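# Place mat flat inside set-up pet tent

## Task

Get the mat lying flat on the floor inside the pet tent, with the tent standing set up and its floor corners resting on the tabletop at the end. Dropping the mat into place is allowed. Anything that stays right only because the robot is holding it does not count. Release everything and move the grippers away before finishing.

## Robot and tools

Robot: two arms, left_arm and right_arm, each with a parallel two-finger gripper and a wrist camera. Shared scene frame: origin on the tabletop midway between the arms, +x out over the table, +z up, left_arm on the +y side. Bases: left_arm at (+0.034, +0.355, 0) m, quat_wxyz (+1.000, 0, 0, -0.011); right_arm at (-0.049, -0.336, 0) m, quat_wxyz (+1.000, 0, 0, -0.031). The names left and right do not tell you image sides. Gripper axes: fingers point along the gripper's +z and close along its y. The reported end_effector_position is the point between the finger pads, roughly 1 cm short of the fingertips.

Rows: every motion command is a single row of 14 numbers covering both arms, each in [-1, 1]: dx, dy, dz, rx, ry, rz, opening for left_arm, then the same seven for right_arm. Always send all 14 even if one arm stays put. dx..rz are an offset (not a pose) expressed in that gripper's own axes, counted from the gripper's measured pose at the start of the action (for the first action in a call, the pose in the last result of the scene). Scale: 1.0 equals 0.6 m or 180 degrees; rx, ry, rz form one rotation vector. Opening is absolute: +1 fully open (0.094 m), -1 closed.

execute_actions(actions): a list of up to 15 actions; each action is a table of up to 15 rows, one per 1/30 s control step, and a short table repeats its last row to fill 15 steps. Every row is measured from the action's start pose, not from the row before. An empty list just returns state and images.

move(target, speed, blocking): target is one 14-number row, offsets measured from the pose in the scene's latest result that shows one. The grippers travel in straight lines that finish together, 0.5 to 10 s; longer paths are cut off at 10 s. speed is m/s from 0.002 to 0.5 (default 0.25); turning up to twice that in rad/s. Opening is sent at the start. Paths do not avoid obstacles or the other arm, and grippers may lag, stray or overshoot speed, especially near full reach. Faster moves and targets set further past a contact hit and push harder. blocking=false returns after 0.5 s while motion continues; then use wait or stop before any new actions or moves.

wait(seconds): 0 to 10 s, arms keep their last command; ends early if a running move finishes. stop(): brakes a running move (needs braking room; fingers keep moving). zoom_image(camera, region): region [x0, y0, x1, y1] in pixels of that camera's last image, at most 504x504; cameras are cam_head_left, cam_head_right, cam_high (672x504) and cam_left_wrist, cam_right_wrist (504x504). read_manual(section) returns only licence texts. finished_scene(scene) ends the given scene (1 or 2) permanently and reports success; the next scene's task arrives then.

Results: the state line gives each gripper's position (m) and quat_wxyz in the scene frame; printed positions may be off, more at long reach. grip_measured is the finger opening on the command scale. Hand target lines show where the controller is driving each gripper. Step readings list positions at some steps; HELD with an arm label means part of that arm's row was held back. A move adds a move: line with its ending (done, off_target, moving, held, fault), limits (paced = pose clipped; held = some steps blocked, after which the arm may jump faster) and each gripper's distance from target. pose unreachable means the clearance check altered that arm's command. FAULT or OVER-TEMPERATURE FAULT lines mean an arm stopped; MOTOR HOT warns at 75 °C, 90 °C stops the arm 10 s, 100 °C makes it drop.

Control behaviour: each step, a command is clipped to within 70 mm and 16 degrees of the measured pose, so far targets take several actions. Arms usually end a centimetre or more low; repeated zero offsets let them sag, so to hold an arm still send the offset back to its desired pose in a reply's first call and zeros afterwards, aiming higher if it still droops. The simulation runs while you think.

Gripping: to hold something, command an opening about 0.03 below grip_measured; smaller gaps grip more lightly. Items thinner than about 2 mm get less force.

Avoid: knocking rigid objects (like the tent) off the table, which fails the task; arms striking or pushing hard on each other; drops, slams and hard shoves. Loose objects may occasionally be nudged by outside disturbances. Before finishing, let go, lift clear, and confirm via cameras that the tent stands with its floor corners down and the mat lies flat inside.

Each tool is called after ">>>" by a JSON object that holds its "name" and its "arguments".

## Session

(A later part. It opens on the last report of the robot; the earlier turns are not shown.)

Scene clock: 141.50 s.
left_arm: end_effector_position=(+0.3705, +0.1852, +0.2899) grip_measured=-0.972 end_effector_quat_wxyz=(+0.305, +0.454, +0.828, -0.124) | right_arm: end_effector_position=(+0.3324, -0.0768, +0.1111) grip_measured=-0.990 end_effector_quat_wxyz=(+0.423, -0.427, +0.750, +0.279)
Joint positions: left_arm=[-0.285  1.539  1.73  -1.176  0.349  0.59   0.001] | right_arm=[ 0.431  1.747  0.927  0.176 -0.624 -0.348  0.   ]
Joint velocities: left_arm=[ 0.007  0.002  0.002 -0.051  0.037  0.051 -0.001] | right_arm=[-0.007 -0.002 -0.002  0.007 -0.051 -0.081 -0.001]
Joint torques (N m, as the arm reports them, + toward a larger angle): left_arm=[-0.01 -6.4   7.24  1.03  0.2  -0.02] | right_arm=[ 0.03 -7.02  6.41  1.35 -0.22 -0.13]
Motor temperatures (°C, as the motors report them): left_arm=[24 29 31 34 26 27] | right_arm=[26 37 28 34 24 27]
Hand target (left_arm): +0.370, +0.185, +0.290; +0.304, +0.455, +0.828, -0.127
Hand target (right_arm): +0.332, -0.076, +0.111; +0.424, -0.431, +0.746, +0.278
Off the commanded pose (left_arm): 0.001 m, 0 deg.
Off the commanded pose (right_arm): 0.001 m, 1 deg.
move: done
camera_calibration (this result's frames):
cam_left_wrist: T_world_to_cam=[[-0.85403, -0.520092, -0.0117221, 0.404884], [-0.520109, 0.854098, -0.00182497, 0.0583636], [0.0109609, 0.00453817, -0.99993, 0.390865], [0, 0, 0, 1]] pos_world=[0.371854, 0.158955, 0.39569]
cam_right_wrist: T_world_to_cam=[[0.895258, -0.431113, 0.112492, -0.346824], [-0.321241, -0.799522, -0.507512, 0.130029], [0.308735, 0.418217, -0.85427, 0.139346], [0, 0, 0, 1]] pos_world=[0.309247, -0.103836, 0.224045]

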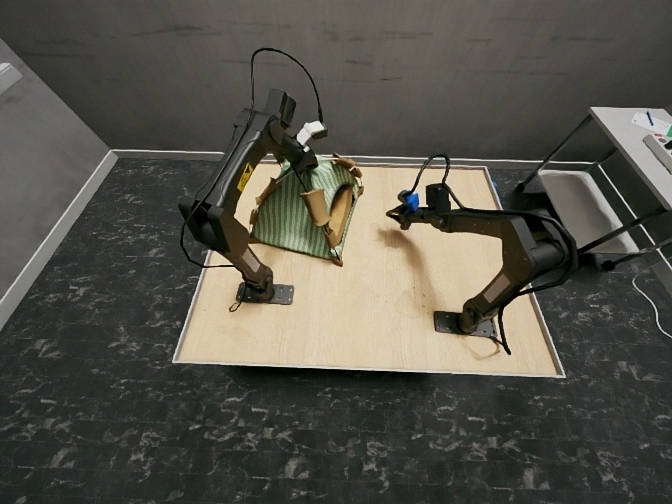

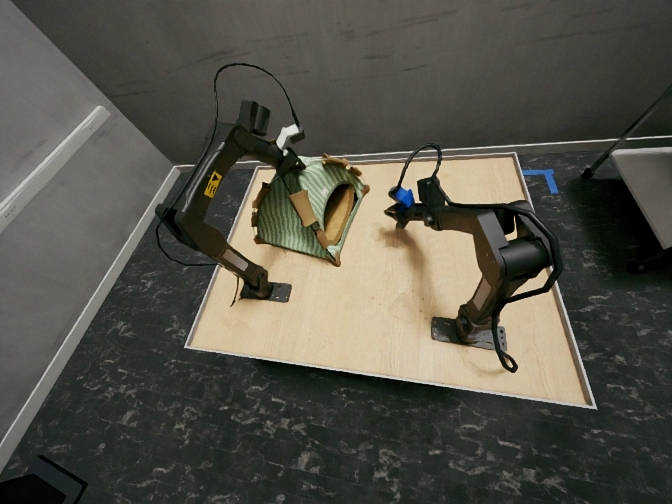

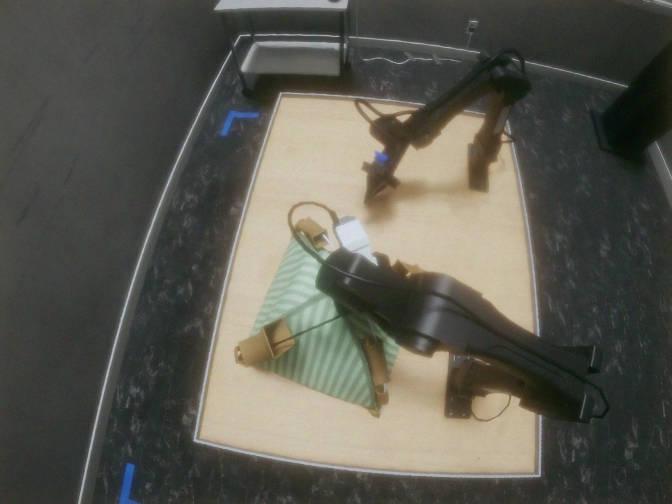

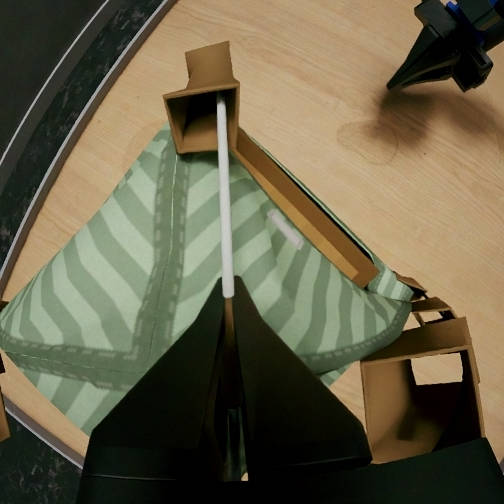

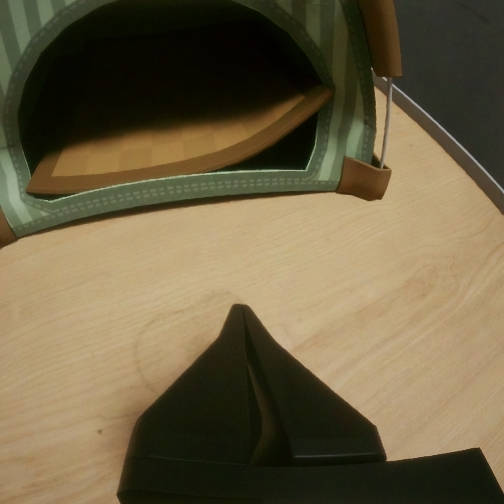

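>>> {"name": "move", "arguments": {"target": [0,0,0,0,0,0,-1, -0.085,-0.15,0.2,0,0,0,-1]}}

Scene clock: 142.83 s.
left_arm: end_effector_position=(+0.3713, +0.1856, +0.2901) grip_measured=-0.972 end_effector_quat_wxyz=(+0.306, +0.454, +0.828, -0.123) | right_arm: end_effector_position=(+0.4714, -0.0130, +0.0806) grip_measured=-0.990 end_effector_quat_wxyz=(+0.421, -0.424, +0.754, +0.274)
Joint positions: left_arm=[-0.285  1.539  1.73  -1.173  0.346  0.59   0.001] | right_arm=[ 0.454  2.315  1.658  0.016 -0.593 -0.33   0.   ]
Joint velocities: left_arm=[ 0.007  0.012 -0.012 -0.037 -0.022  0.007 -0.   ] | right_arm=[-0.007 -0.032  0.002 -0.037 -0.051  0.007  0.001]
Joint torques (N m, as the arm reports them, + toward a larger angle): left_arm=[-0.04 -6.33  7.2   1.03  0.16 -0.02] | right_arm=[  0.55 -11.53   9.18   1.21  -0.24   0.04]
Motor temperatures (°C, as the motors report them): left_arm=[24 29 31 34 26 27] | right_arm=[26 37 29 34 24 27]
Hand target (left_arm): +0.371, +0.185, +0.290; +0.305, +0.454, +0.828, -0.125
Hand target (right_arm): +0.472, -0.007, +0.089; +0.423, -0.426, +0.750, +0.279
Off the commanded pose (left_arm): 0.001 m, 0 deg.
Off the commanded pose (right_arm): 0.013 m, 1 deg.
move: off_target (right_arm)
camera_calibration (this result's frames):
cam_left_wrist: T_world_to_cam=[[-0.852997, -0.521689, -0.0153798, 0.406667], [-0.521728, 0.85311, -0.00167885, 0.0591574], [0.0139965, 0.00659203, -0.99988, 0.389461], [0, 0, 0, 1]] pos_world=[0.372298, 0.159119, 0.395768]
cam_right_wrist: T_world_to_cam=[[0.891229, -0.439278, 0.112896, -0.438581], [-0.33114, -0.8003, -0.499865, 0.214289], [0.309931, 0.40811, -0.858714, 0.0433913], [0, 0, 0, 1]] pos_world=[0.448387, -0.0388716, 0.193891]

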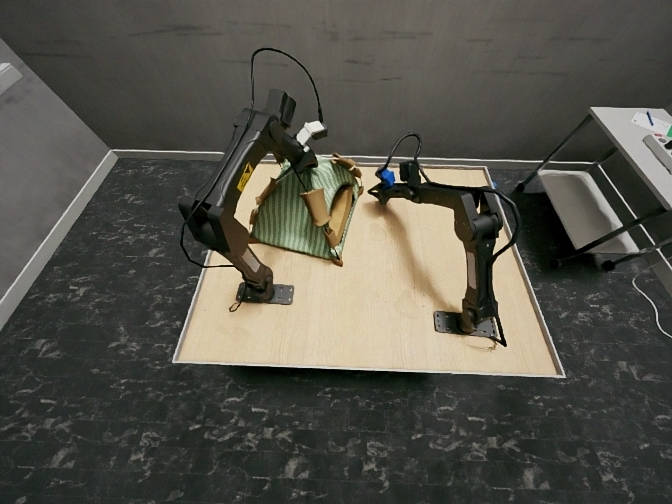

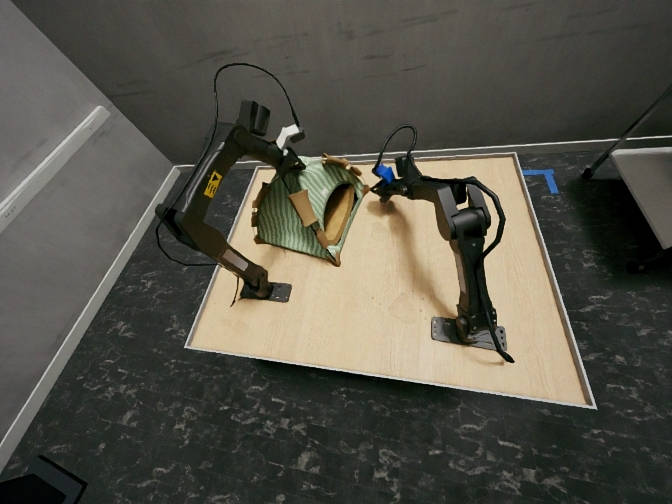

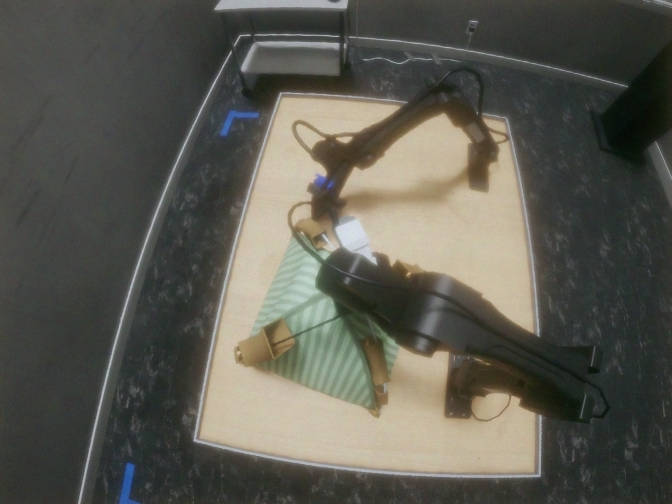

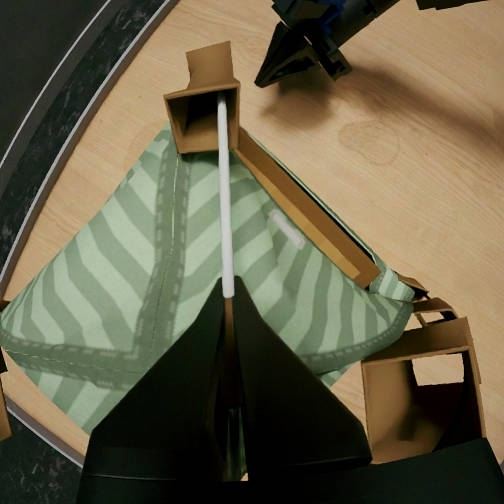

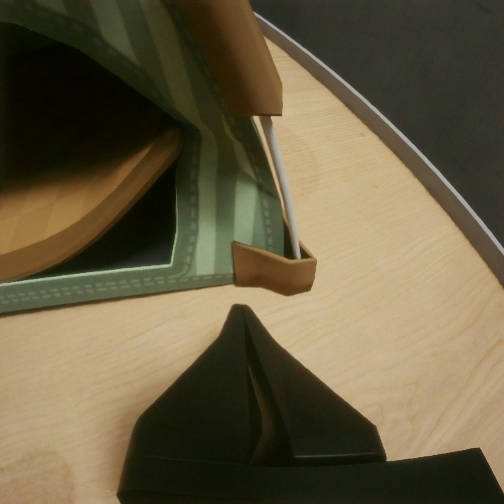

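>>> {"name": "move", "arguments": {"target": [0,0,0,0,0,0,-1, -0.12,0.073,0.03,0,0,0,-1]}}

>>> {"name": "move", "arguments": {"target": [0,0,0,0,0,0,-1, 0.07,0.063,0.105,0,0,0,-1], "speed": 0.08}}

Scene clock: 144.27 s.
left_arm: end_effector_position=(+0.3719, +0.1859, +0.2902) grip_measured=-0.972 end_effector_quat_wxyz=(+0.307, +0.454, +0.828, -0.121) | right_arm: end_effector_position=(+0.4570, +0.0538, +0.1320) grip_measured=-0.990 end_effector_quat_wxyz=(+0.419, -0.429, +0.752, +0.274)
Joint positions: left_arm=[-0.285  1.539  1.73  -1.171  0.343  0.59   0.001] | right_arm=[ 0.586  2.315  1.865 -0.15  -0.491 -0.25   0.   ]
Joint velocities: left_arm=[ 0.012  0.002  0.012 -0.066  0.022  0.051  0.   ] | right_arm=[ 0.012 -0.002  0.027 -0.022 -0.022 -0.007  0.001]
Joint torques (N m, as the arm reports them, + toward a larger angle): left_arm=[-0.05 -6.41  7.12  1.03  0.14  0.04] | right_arm=[ -0.42 -11.58   9.28   1.3   -0.15   0.09]
Motor temperatures (°C, as the motors report them): left_arm=[24 29 31 34 26 27] | right_arm=[26 37 29 34 24 27]
Hand target (left_arm): +0.371, +0.186, +0.290; +0.306, +0.454, +0.828, -0.123
Hand target (right_arm): +0.462, +0.052, +0.137; +0.421, -0.423, +0.753, +0.276
Off the commanded pose (left_arm): 0.001 m, 0 deg.
Off the commanded pose (right_arm): 0.006 m, 1 deg.
move: done
camera_calibration (this result's frames):
cam_left_wrist: T_world_to_cam=[[-0.852066, -0.523105, -0.0185453, 0.408205], [-0.523172, 0.852226, -0.00146099, 0.0598224], [0.016569, 0.00845752, -0.999827, 0.388231], [0, 0, 0, 1]] pos_world=[0.372683, 0.159269, 0.395821]
cam_right_wrist: T_world_to_cam=[[0.895301, -0.43017, 0.115717, -0.404944], [-0.322713, -0.805398, -0.497182, 0.284734], [0.307071, 0.407784, -0.859895, 0.0662214], [0, 0, 0, 1]] pos_world=[0.434099, 0.0281262, 0.245367]

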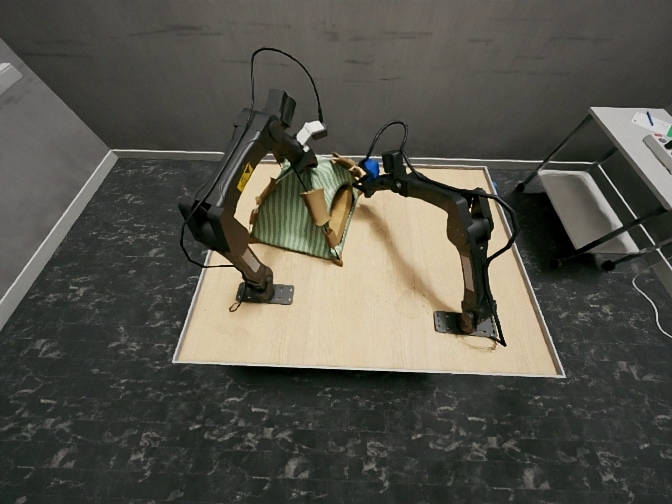

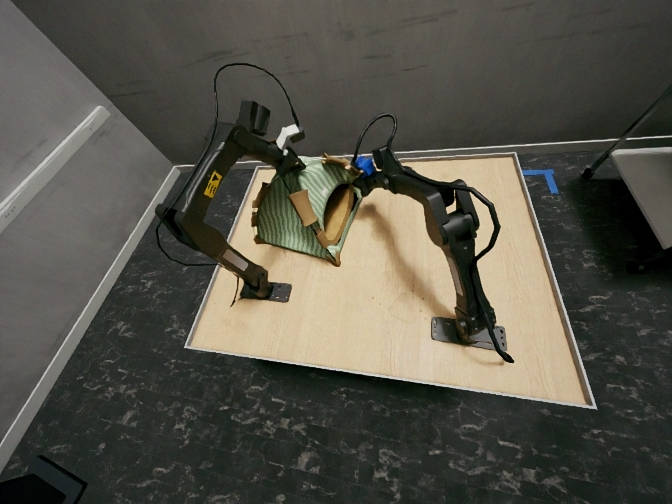

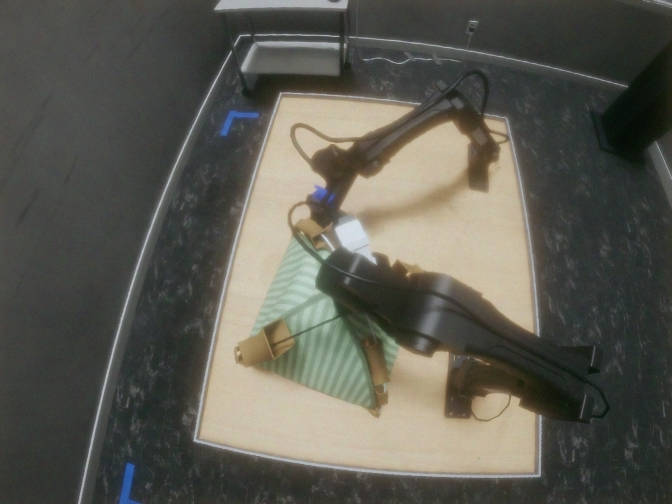

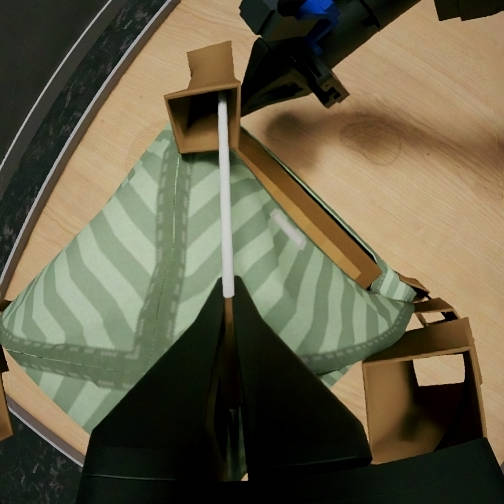

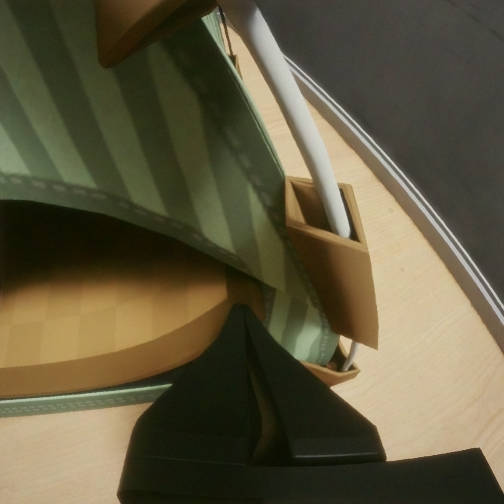

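Scene clock: 145.70 s.
left_arm: end_effector_position=(+0.3724, +0.1862, +0.2902) grip_measured=-0.972 end_effector_quat_wxyz=(+0.308, +0.454, +0.828, -0.120) | right_arm: end_effector_position=(+0.4346, +0.1006, +0.0627) grip_measured=-0.990 end_effector_quat_wxyz=(+0.410, -0.432, +0.755, +0.273)
Joint positions: left_arm=[-0.285  1.539  1.73  -1.17   0.34   0.59   0.001] | right_arm=[ 0.687  2.436  1.804  0.037 -0.41  -0.196  0.   ]
Joint velocities: left_arm=[ 0.012 -0.002 -0.017 -0.022 -0.007 -0.007 -0.   ] | right_arm=[ 0.007  0.012  0.007 -0.007 -0.051  0.066  0.   ]
Joint torques (N m, as the arm reports them, + toward a larger angle): left_arm=[-0.06 -6.42  7.19  1.06  0.15 -0.04] | right_arm=[  0.29 -12.42   6.75   1.65  -0.05   0.09]
Motor temperatures (°C, as the motors report them): left_arm=[24 29 31 34 26 27] | right_arm=[26 37 29 35 24 27]
Hand target (left_arm): +0.372, +0.186, +0.290; +0.307, +0.454, +0.828, -0.121
Hand target (right_arm): +0.436, +0.103, +0.066; +0.419, -0.429, +0.752, +0.275
Off the commanded pose (left_arm): 0.001 m, 0 deg.
Off the commanded pose (right_arm): 0.005 m, 1 deg.
move: done
camera_calibration (this result's frames):
cam_left_wrist: T_world_to_cam=[[-0.851244, -0.52434, -0.0212199, 0.409501], [-0.524437, 0.851448, -0.00116812, 0.0603561], [0.0186801, 0.0101341, -0.999774, 0.387176], [0, 0, 0, 1]] pos_world=[0.373006, 0.159404, 0.395849]
cam_right_wrist: T_world_to_cam=[[0.899355, -0.423188, 0.109873, -0.358765], [-0.324254, -0.814158, -0.48167, 0.281317], [0.293291, 0.397566, -0.869438, 0.00208017], [0, 0, 0, 1]] pos_world=[0.413265, 0.0763844, 0.176729]

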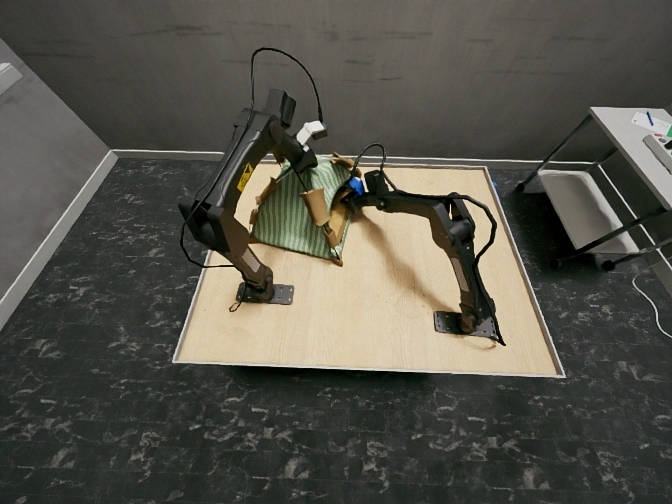

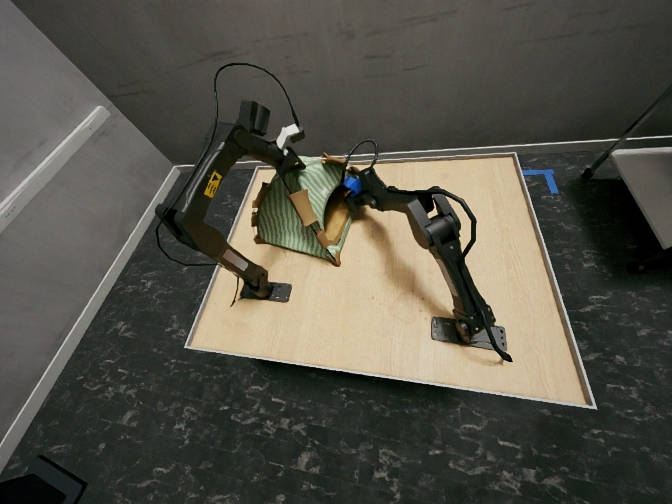

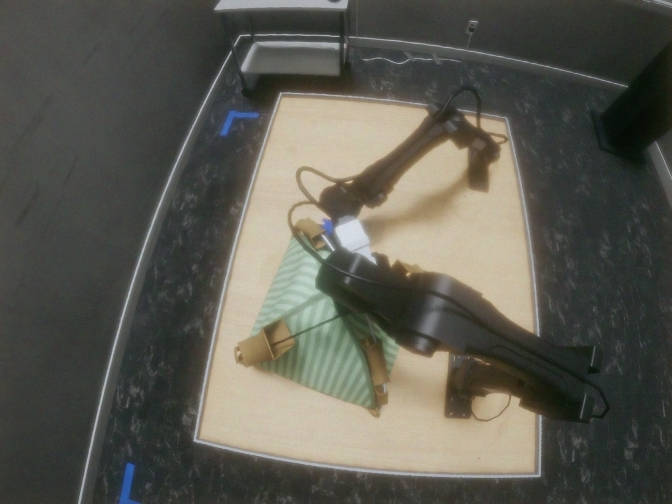

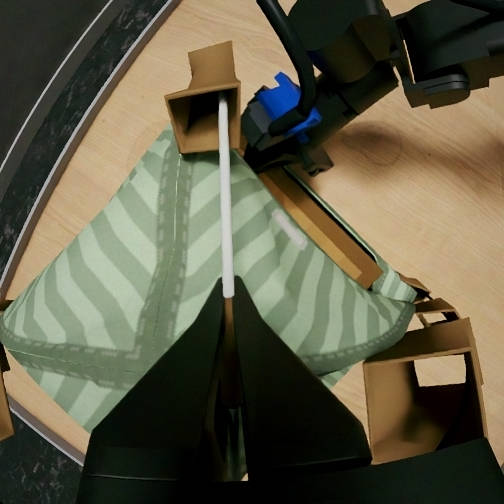

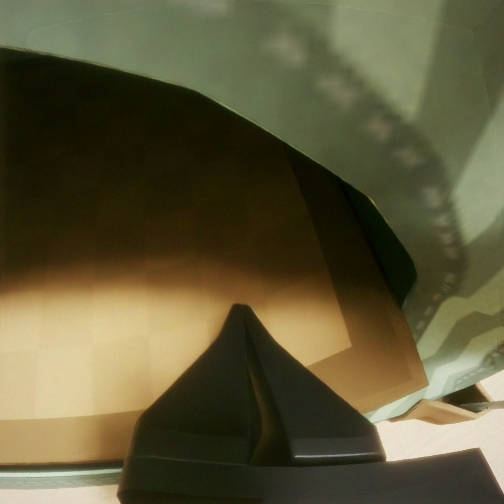

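Press further down to z≈0.03 and drag −x +y, then retreat.

>>> {"name": "move", "arguments": {"target": [0,0,0,0,0,0,-1, 0.05,0,0.03,0,0,0,-1], "speed": 0.08}}

>>> {"name": "move", "arguments": {"target": [0,0,0,0,0,0,-1, 0,0.06,0.01,0,0,0,-1], "speed": 0.06}}

>>> {"name": "move", "arguments": {"target": [0,0,0,0,0,0,-1, 0,0,-0.3,0,0,0,-1], "speed": 0.15}}

Scene clock: 146.67 s.
left_arm: end_effector_position=(+0.3730, +0.1865, +0.2904) grip_measured=-0.972 end_effector_quat_wxyz=(+0.308, +0.453, +0.828, -0.118) | right_arm: end_effector_position=(+0.4362, +0.1023, +0.0436) grip_measured=-0.990 end_effector_quat_wxyz=(+0.421, -0.432, +0.748, +0.276)
Joint positions: left_arm=[-0.285  1.539  1.73  -1.168  0.337  0.59   0.001] | right_arm=[ 0.687  2.474  1.771  0.135 -0.412 -0.195  0.   ]
Joint velocities: left_arm=[-0.022 -0.002 -0.012  0.037 -0.037  0.022 -0.001] | right_arm=[ 0.012 -0.017  0.017  0.081 -0.037 -0.066 -0.   ]
Joint torques (N m, as the arm reports them, + toward a larger angle): left_arm=[ 0.03 -6.53  7.19  1.04  0.16 -0.01] | right_arm=[  0.29 -11.33   5.81   1.51  -0.03   0.01]
Motor temperatures (°C, as the motors report them): left_arm=[24 29 31 34 26 27] | right_arm=[26 37 29 35 24 27]
Hand target (left_arm): +0.372, +0.186, +0.290; +0.308, +0.454, +0.828, -0.120
Hand target (right_arm): +0.432, +0.101, +0.028; +0.410, -0.432, +0.755, +0.273
Off the commanded pose (left_arm): 0.001 m, 0 deg.
Off the commanded pose (right_arm): 0.016 m, 1 deg.
move: off_target (right_arm)
camera_calibration (this result's frames):
cam_left_wrist: T_world_to_cam=[[-0.850404, -0.525576, -0.0241415, 0.410914], [-0.525705, 0.850666, -0.00117009, 0.0610353], [0.0211514, 0.0116963, -0.999708, 0.386053], [0, 0, 0, 1]] pos_world=[0.373364, 0.15953, 0.395932]
cam_right_wrist: T_world_to_cam=[[0.897692, -0.42374, 0.120807, -0.35712], [-0.313163, -0.806436, -0.501587, 0.269171], [0.309965, 0.412438, -0.856631, -0.0250659], [0, 0, 0, 1]] pos_world=[0.412648, 0.0760812, 0.156683]

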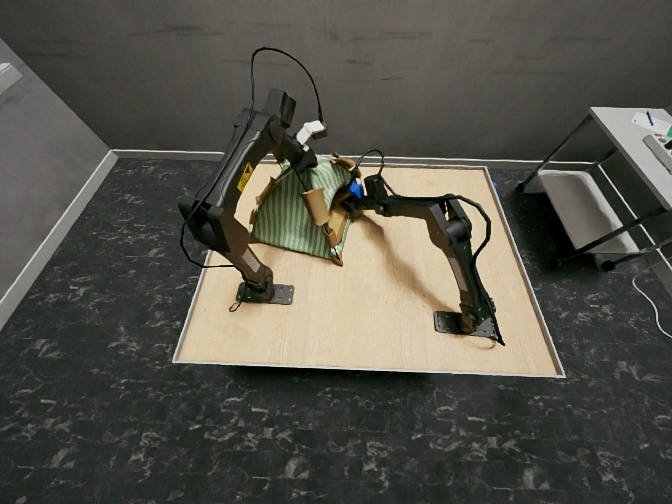

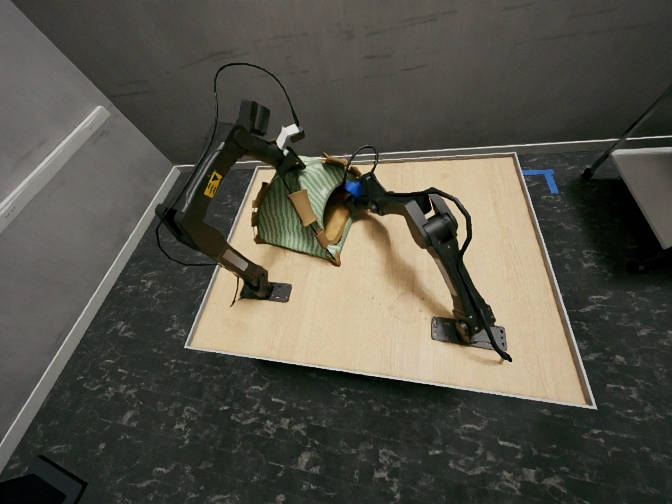

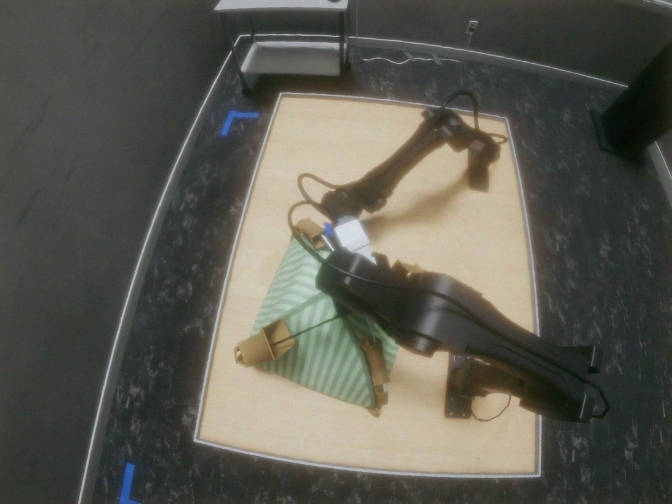

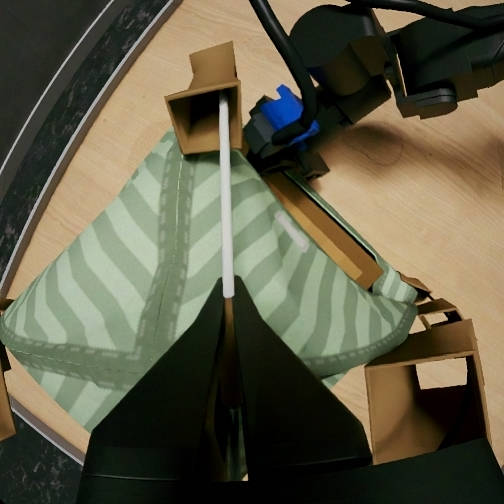

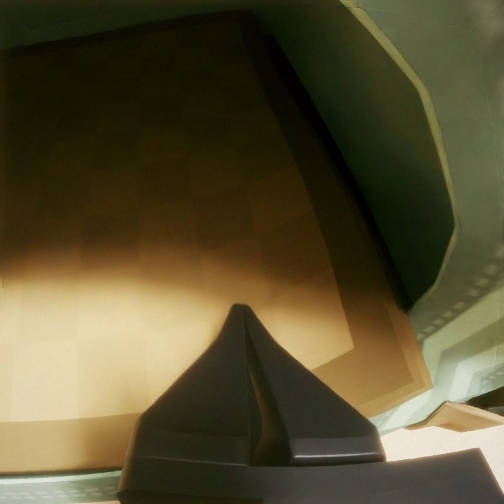

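Scene clock: 147.60 s.
left_arm: end_effector_position=(+0.3732, +0.1867, +0.2904) grip_measured=-0.972 end_effector_quat_wxyz=(+0.309, +0.453, +0.828, -0.117) | right_arm: end_effector_position=(+0.4107, +0.1251, +0.0363) grip_measured=-0.990 end_effector_quat_wxyz=(+0.423, -0.436, +0.745, +0.276)
Joint positions: left_arm=[-0.285  1.539  1.73  -1.167  0.336  0.59   0.001] | right_arm=[ 0.751  2.467  1.716  0.2   -0.363 -0.166  0.   ]
Joint velocities: left_arm=[ 0.017 -0.007 -0.002  0.022 -0.051 -0.022 -0.   ] | right_arm=[-0.012 -0.022  0.007 -0.051 -0.051  0.007  0.   ]
Joint torques (N m, as the arm reports them, + toward a larger angle): left_arm=[-0.03 -6.38  7.27  1.05  0.18 -0.02] | right_arm=[  0.46 -14.15   5.41   1.38   0.02   0.12]
Motor temperatures (°C, as the motors report them): left_arm=[24 29 31 34 26 27] | right_arm=[26 38 29 35 24 27]
Hand target (left_arm): +0.373, +0.187, +0.290; +0.308, +0.453, +0.828, -0.118
Hand target (right_arm): +0.407, +0.124, +0.042; +0.421, -0.432, +0.748, +0.276
Off the commanded pose (left_arm): 0.000 m, 0 deg.
Off the commanded pose (right_arm): 0.007 m, 1 deg.
move: done
camera_calibration (this result's frames):
cam_left_wrist: T_world_to_cam=[[-0.849927, -0.526278, -0.0255972, 0.411616], [-0.52643, 0.850218, -0.000925789, 0.0613043], [0.0222504, 0.0126883, -0.999672, 0.385467], [0, 0, 0, 1]] pos_world=[0.373539, 0.159611, 0.395934]
cam_right_wrist: T_world_to_cam=[[0.900218, -0.416523, 0.12695, -0.325863], [-0.302828, -0.808357, -0.50483, 0.272127], [0.312894, 0.416013, -0.853833, -0.0345648], [0, 0, 0, 1]] pos_world=[0.386571, 0.098626, 0.149234]

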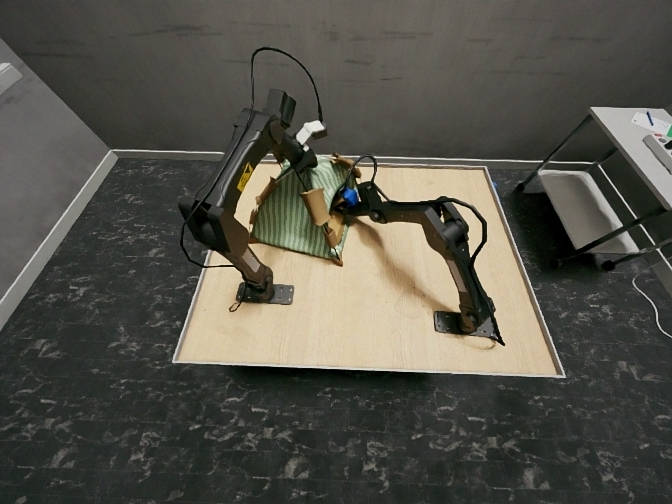

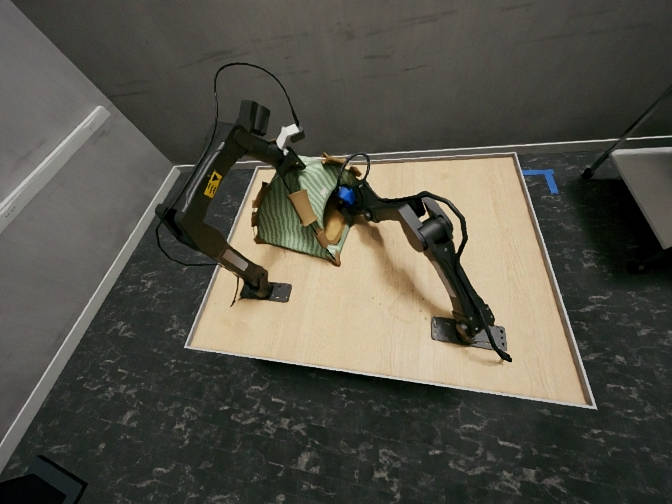

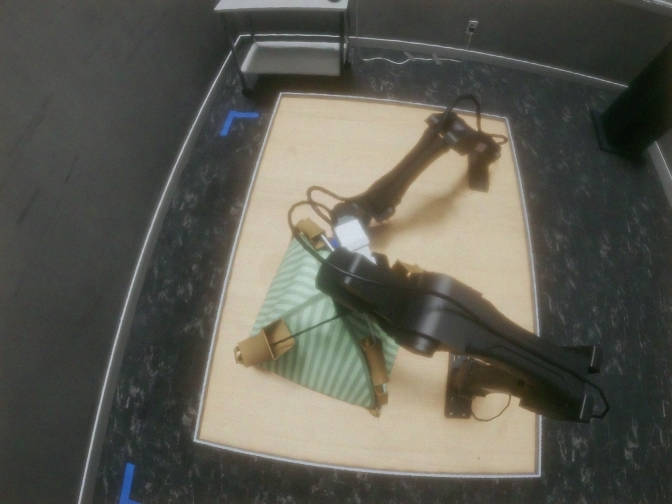

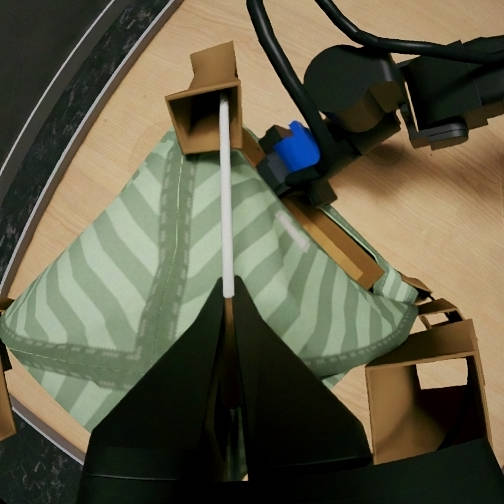

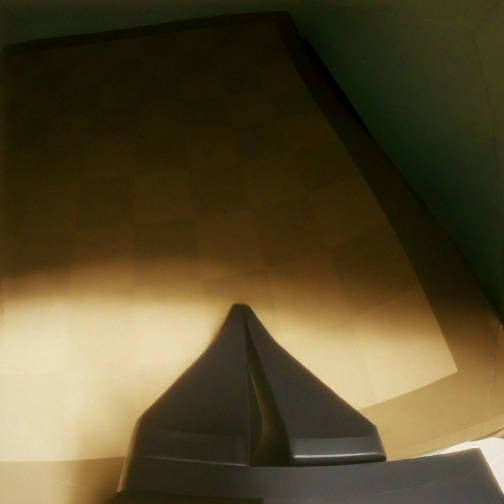

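Scene clock: 149.33 s.
left_arm: end_effector_position=(+0.3739, +0.1866, +0.2908) grip_measured=-0.972 end_effector_quat_wxyz=(+0.310, +0.453, +0.828, -0.117) | right_arm: end_effector_position=(+0.3459, -0.0117, +0.1183) grip_measured=-0.990 end_effector_quat_wxyz=(+0.420, -0.433, +0.750, +0.272)
Joint positions: left_arm=[-0.285  1.539  1.73  -1.164  0.335  0.59   0.001] | right_arm=[ 0.583  1.867  1.112  0.154 -0.493 -0.263  0.   ]
Joint velocities: left_arm=[-0.007 -0.007  0.007 -0.051 -0.051 -0.051  0.   ] | right_arm=[-0.007  0.002  0.002 -0.007  0.007  0.007 -0.001]
Joint torques (N m, as the arm reports them, + toward a larger angle): left_arm=[-0.02 -6.42  7.3   1.06  0.16 -0.03] | right_arm=[ -0.29 -10.31   5.96   1.28  -0.27  -0.11]
Motor temperatures (°C, as the motors report them): left_arm=[24 29 31 34 26 27] | right_arm=[26 38 29 35 24 27]
Hand target (left_arm): +0.373, +0.187, +0.290; +0.309, +0.453, +0.828, -0.117
Hand target (right_arm): +0.342, -0.014, +0.127; +0.424, -0.437, +0.745, +0.274
Off the commanded pose (left_arm): 0.001 m, 0 deg.
Off the commanded pose (right_arm): 0.009 m, 1 deg.
move: done
camera_calibration (this result's frames):
cam_left_wrist: T_world_to_cam=[[-0.849618, -0.526651, -0.0280616, 0.412802], [-0.526789, 0.849991, -0.00283209, 0.0624285], [0.0253436, 0.0123763, -0.999602, 0.384707], [0, 0, 0, 1]] pos_world=[0.373861, 0.159578, 0.396314]
cam_right_wrist: T_world_to_cam=[[0.896406, -0.425298, 0.124808, -0.333456], [-0.314943, -0.80931, -0.495812, 0.18634], [0.311876, 0.405141, -0.859415, 0.113514], [0, 0, 0, 1]] pos_world=[0.322196, -0.0370006, 0.231563]

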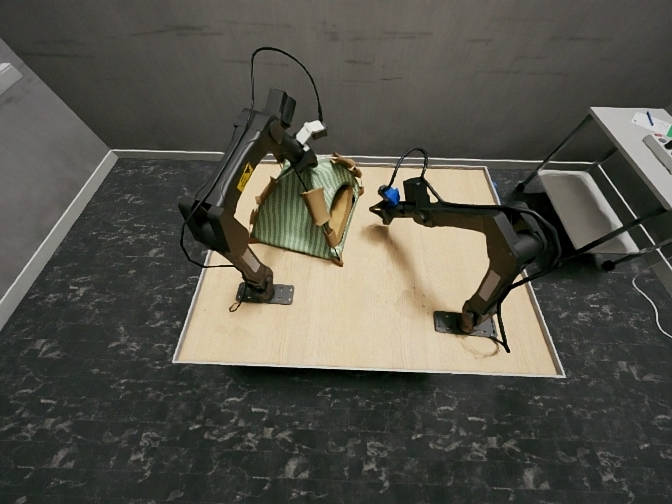

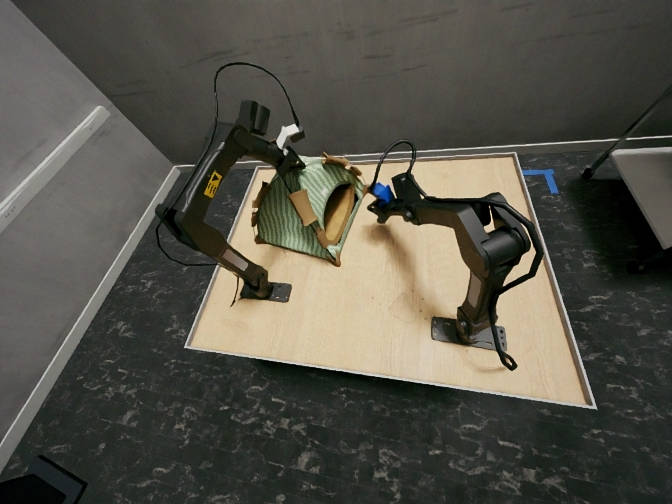

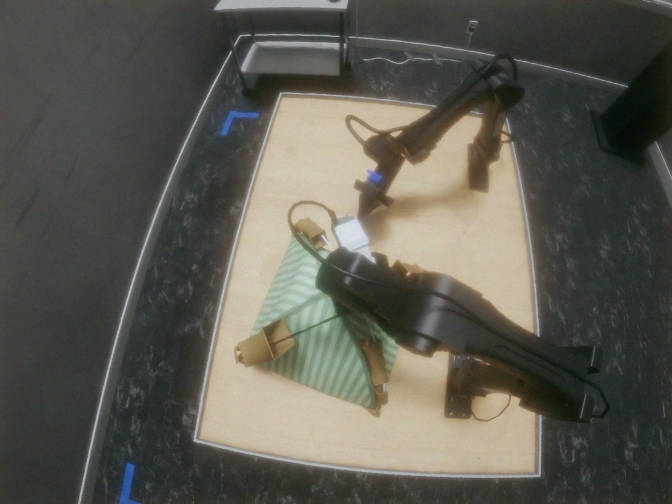

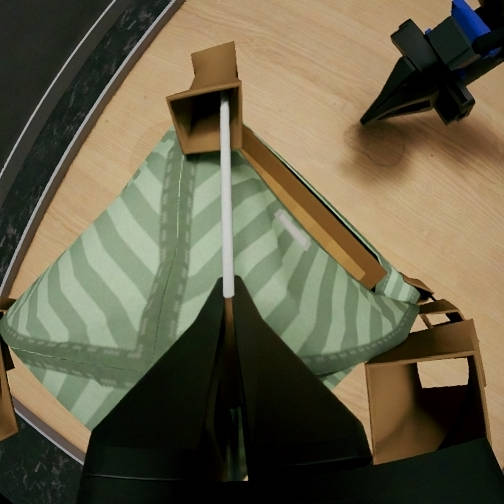

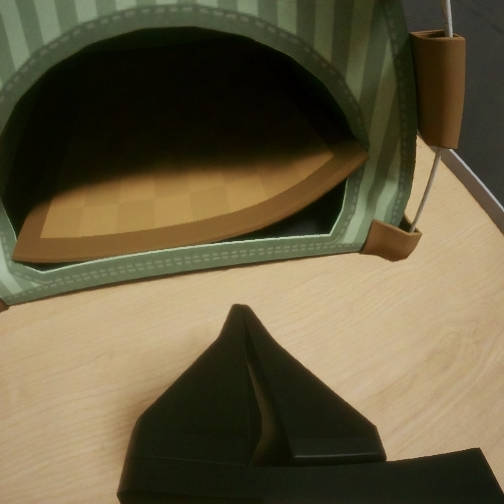

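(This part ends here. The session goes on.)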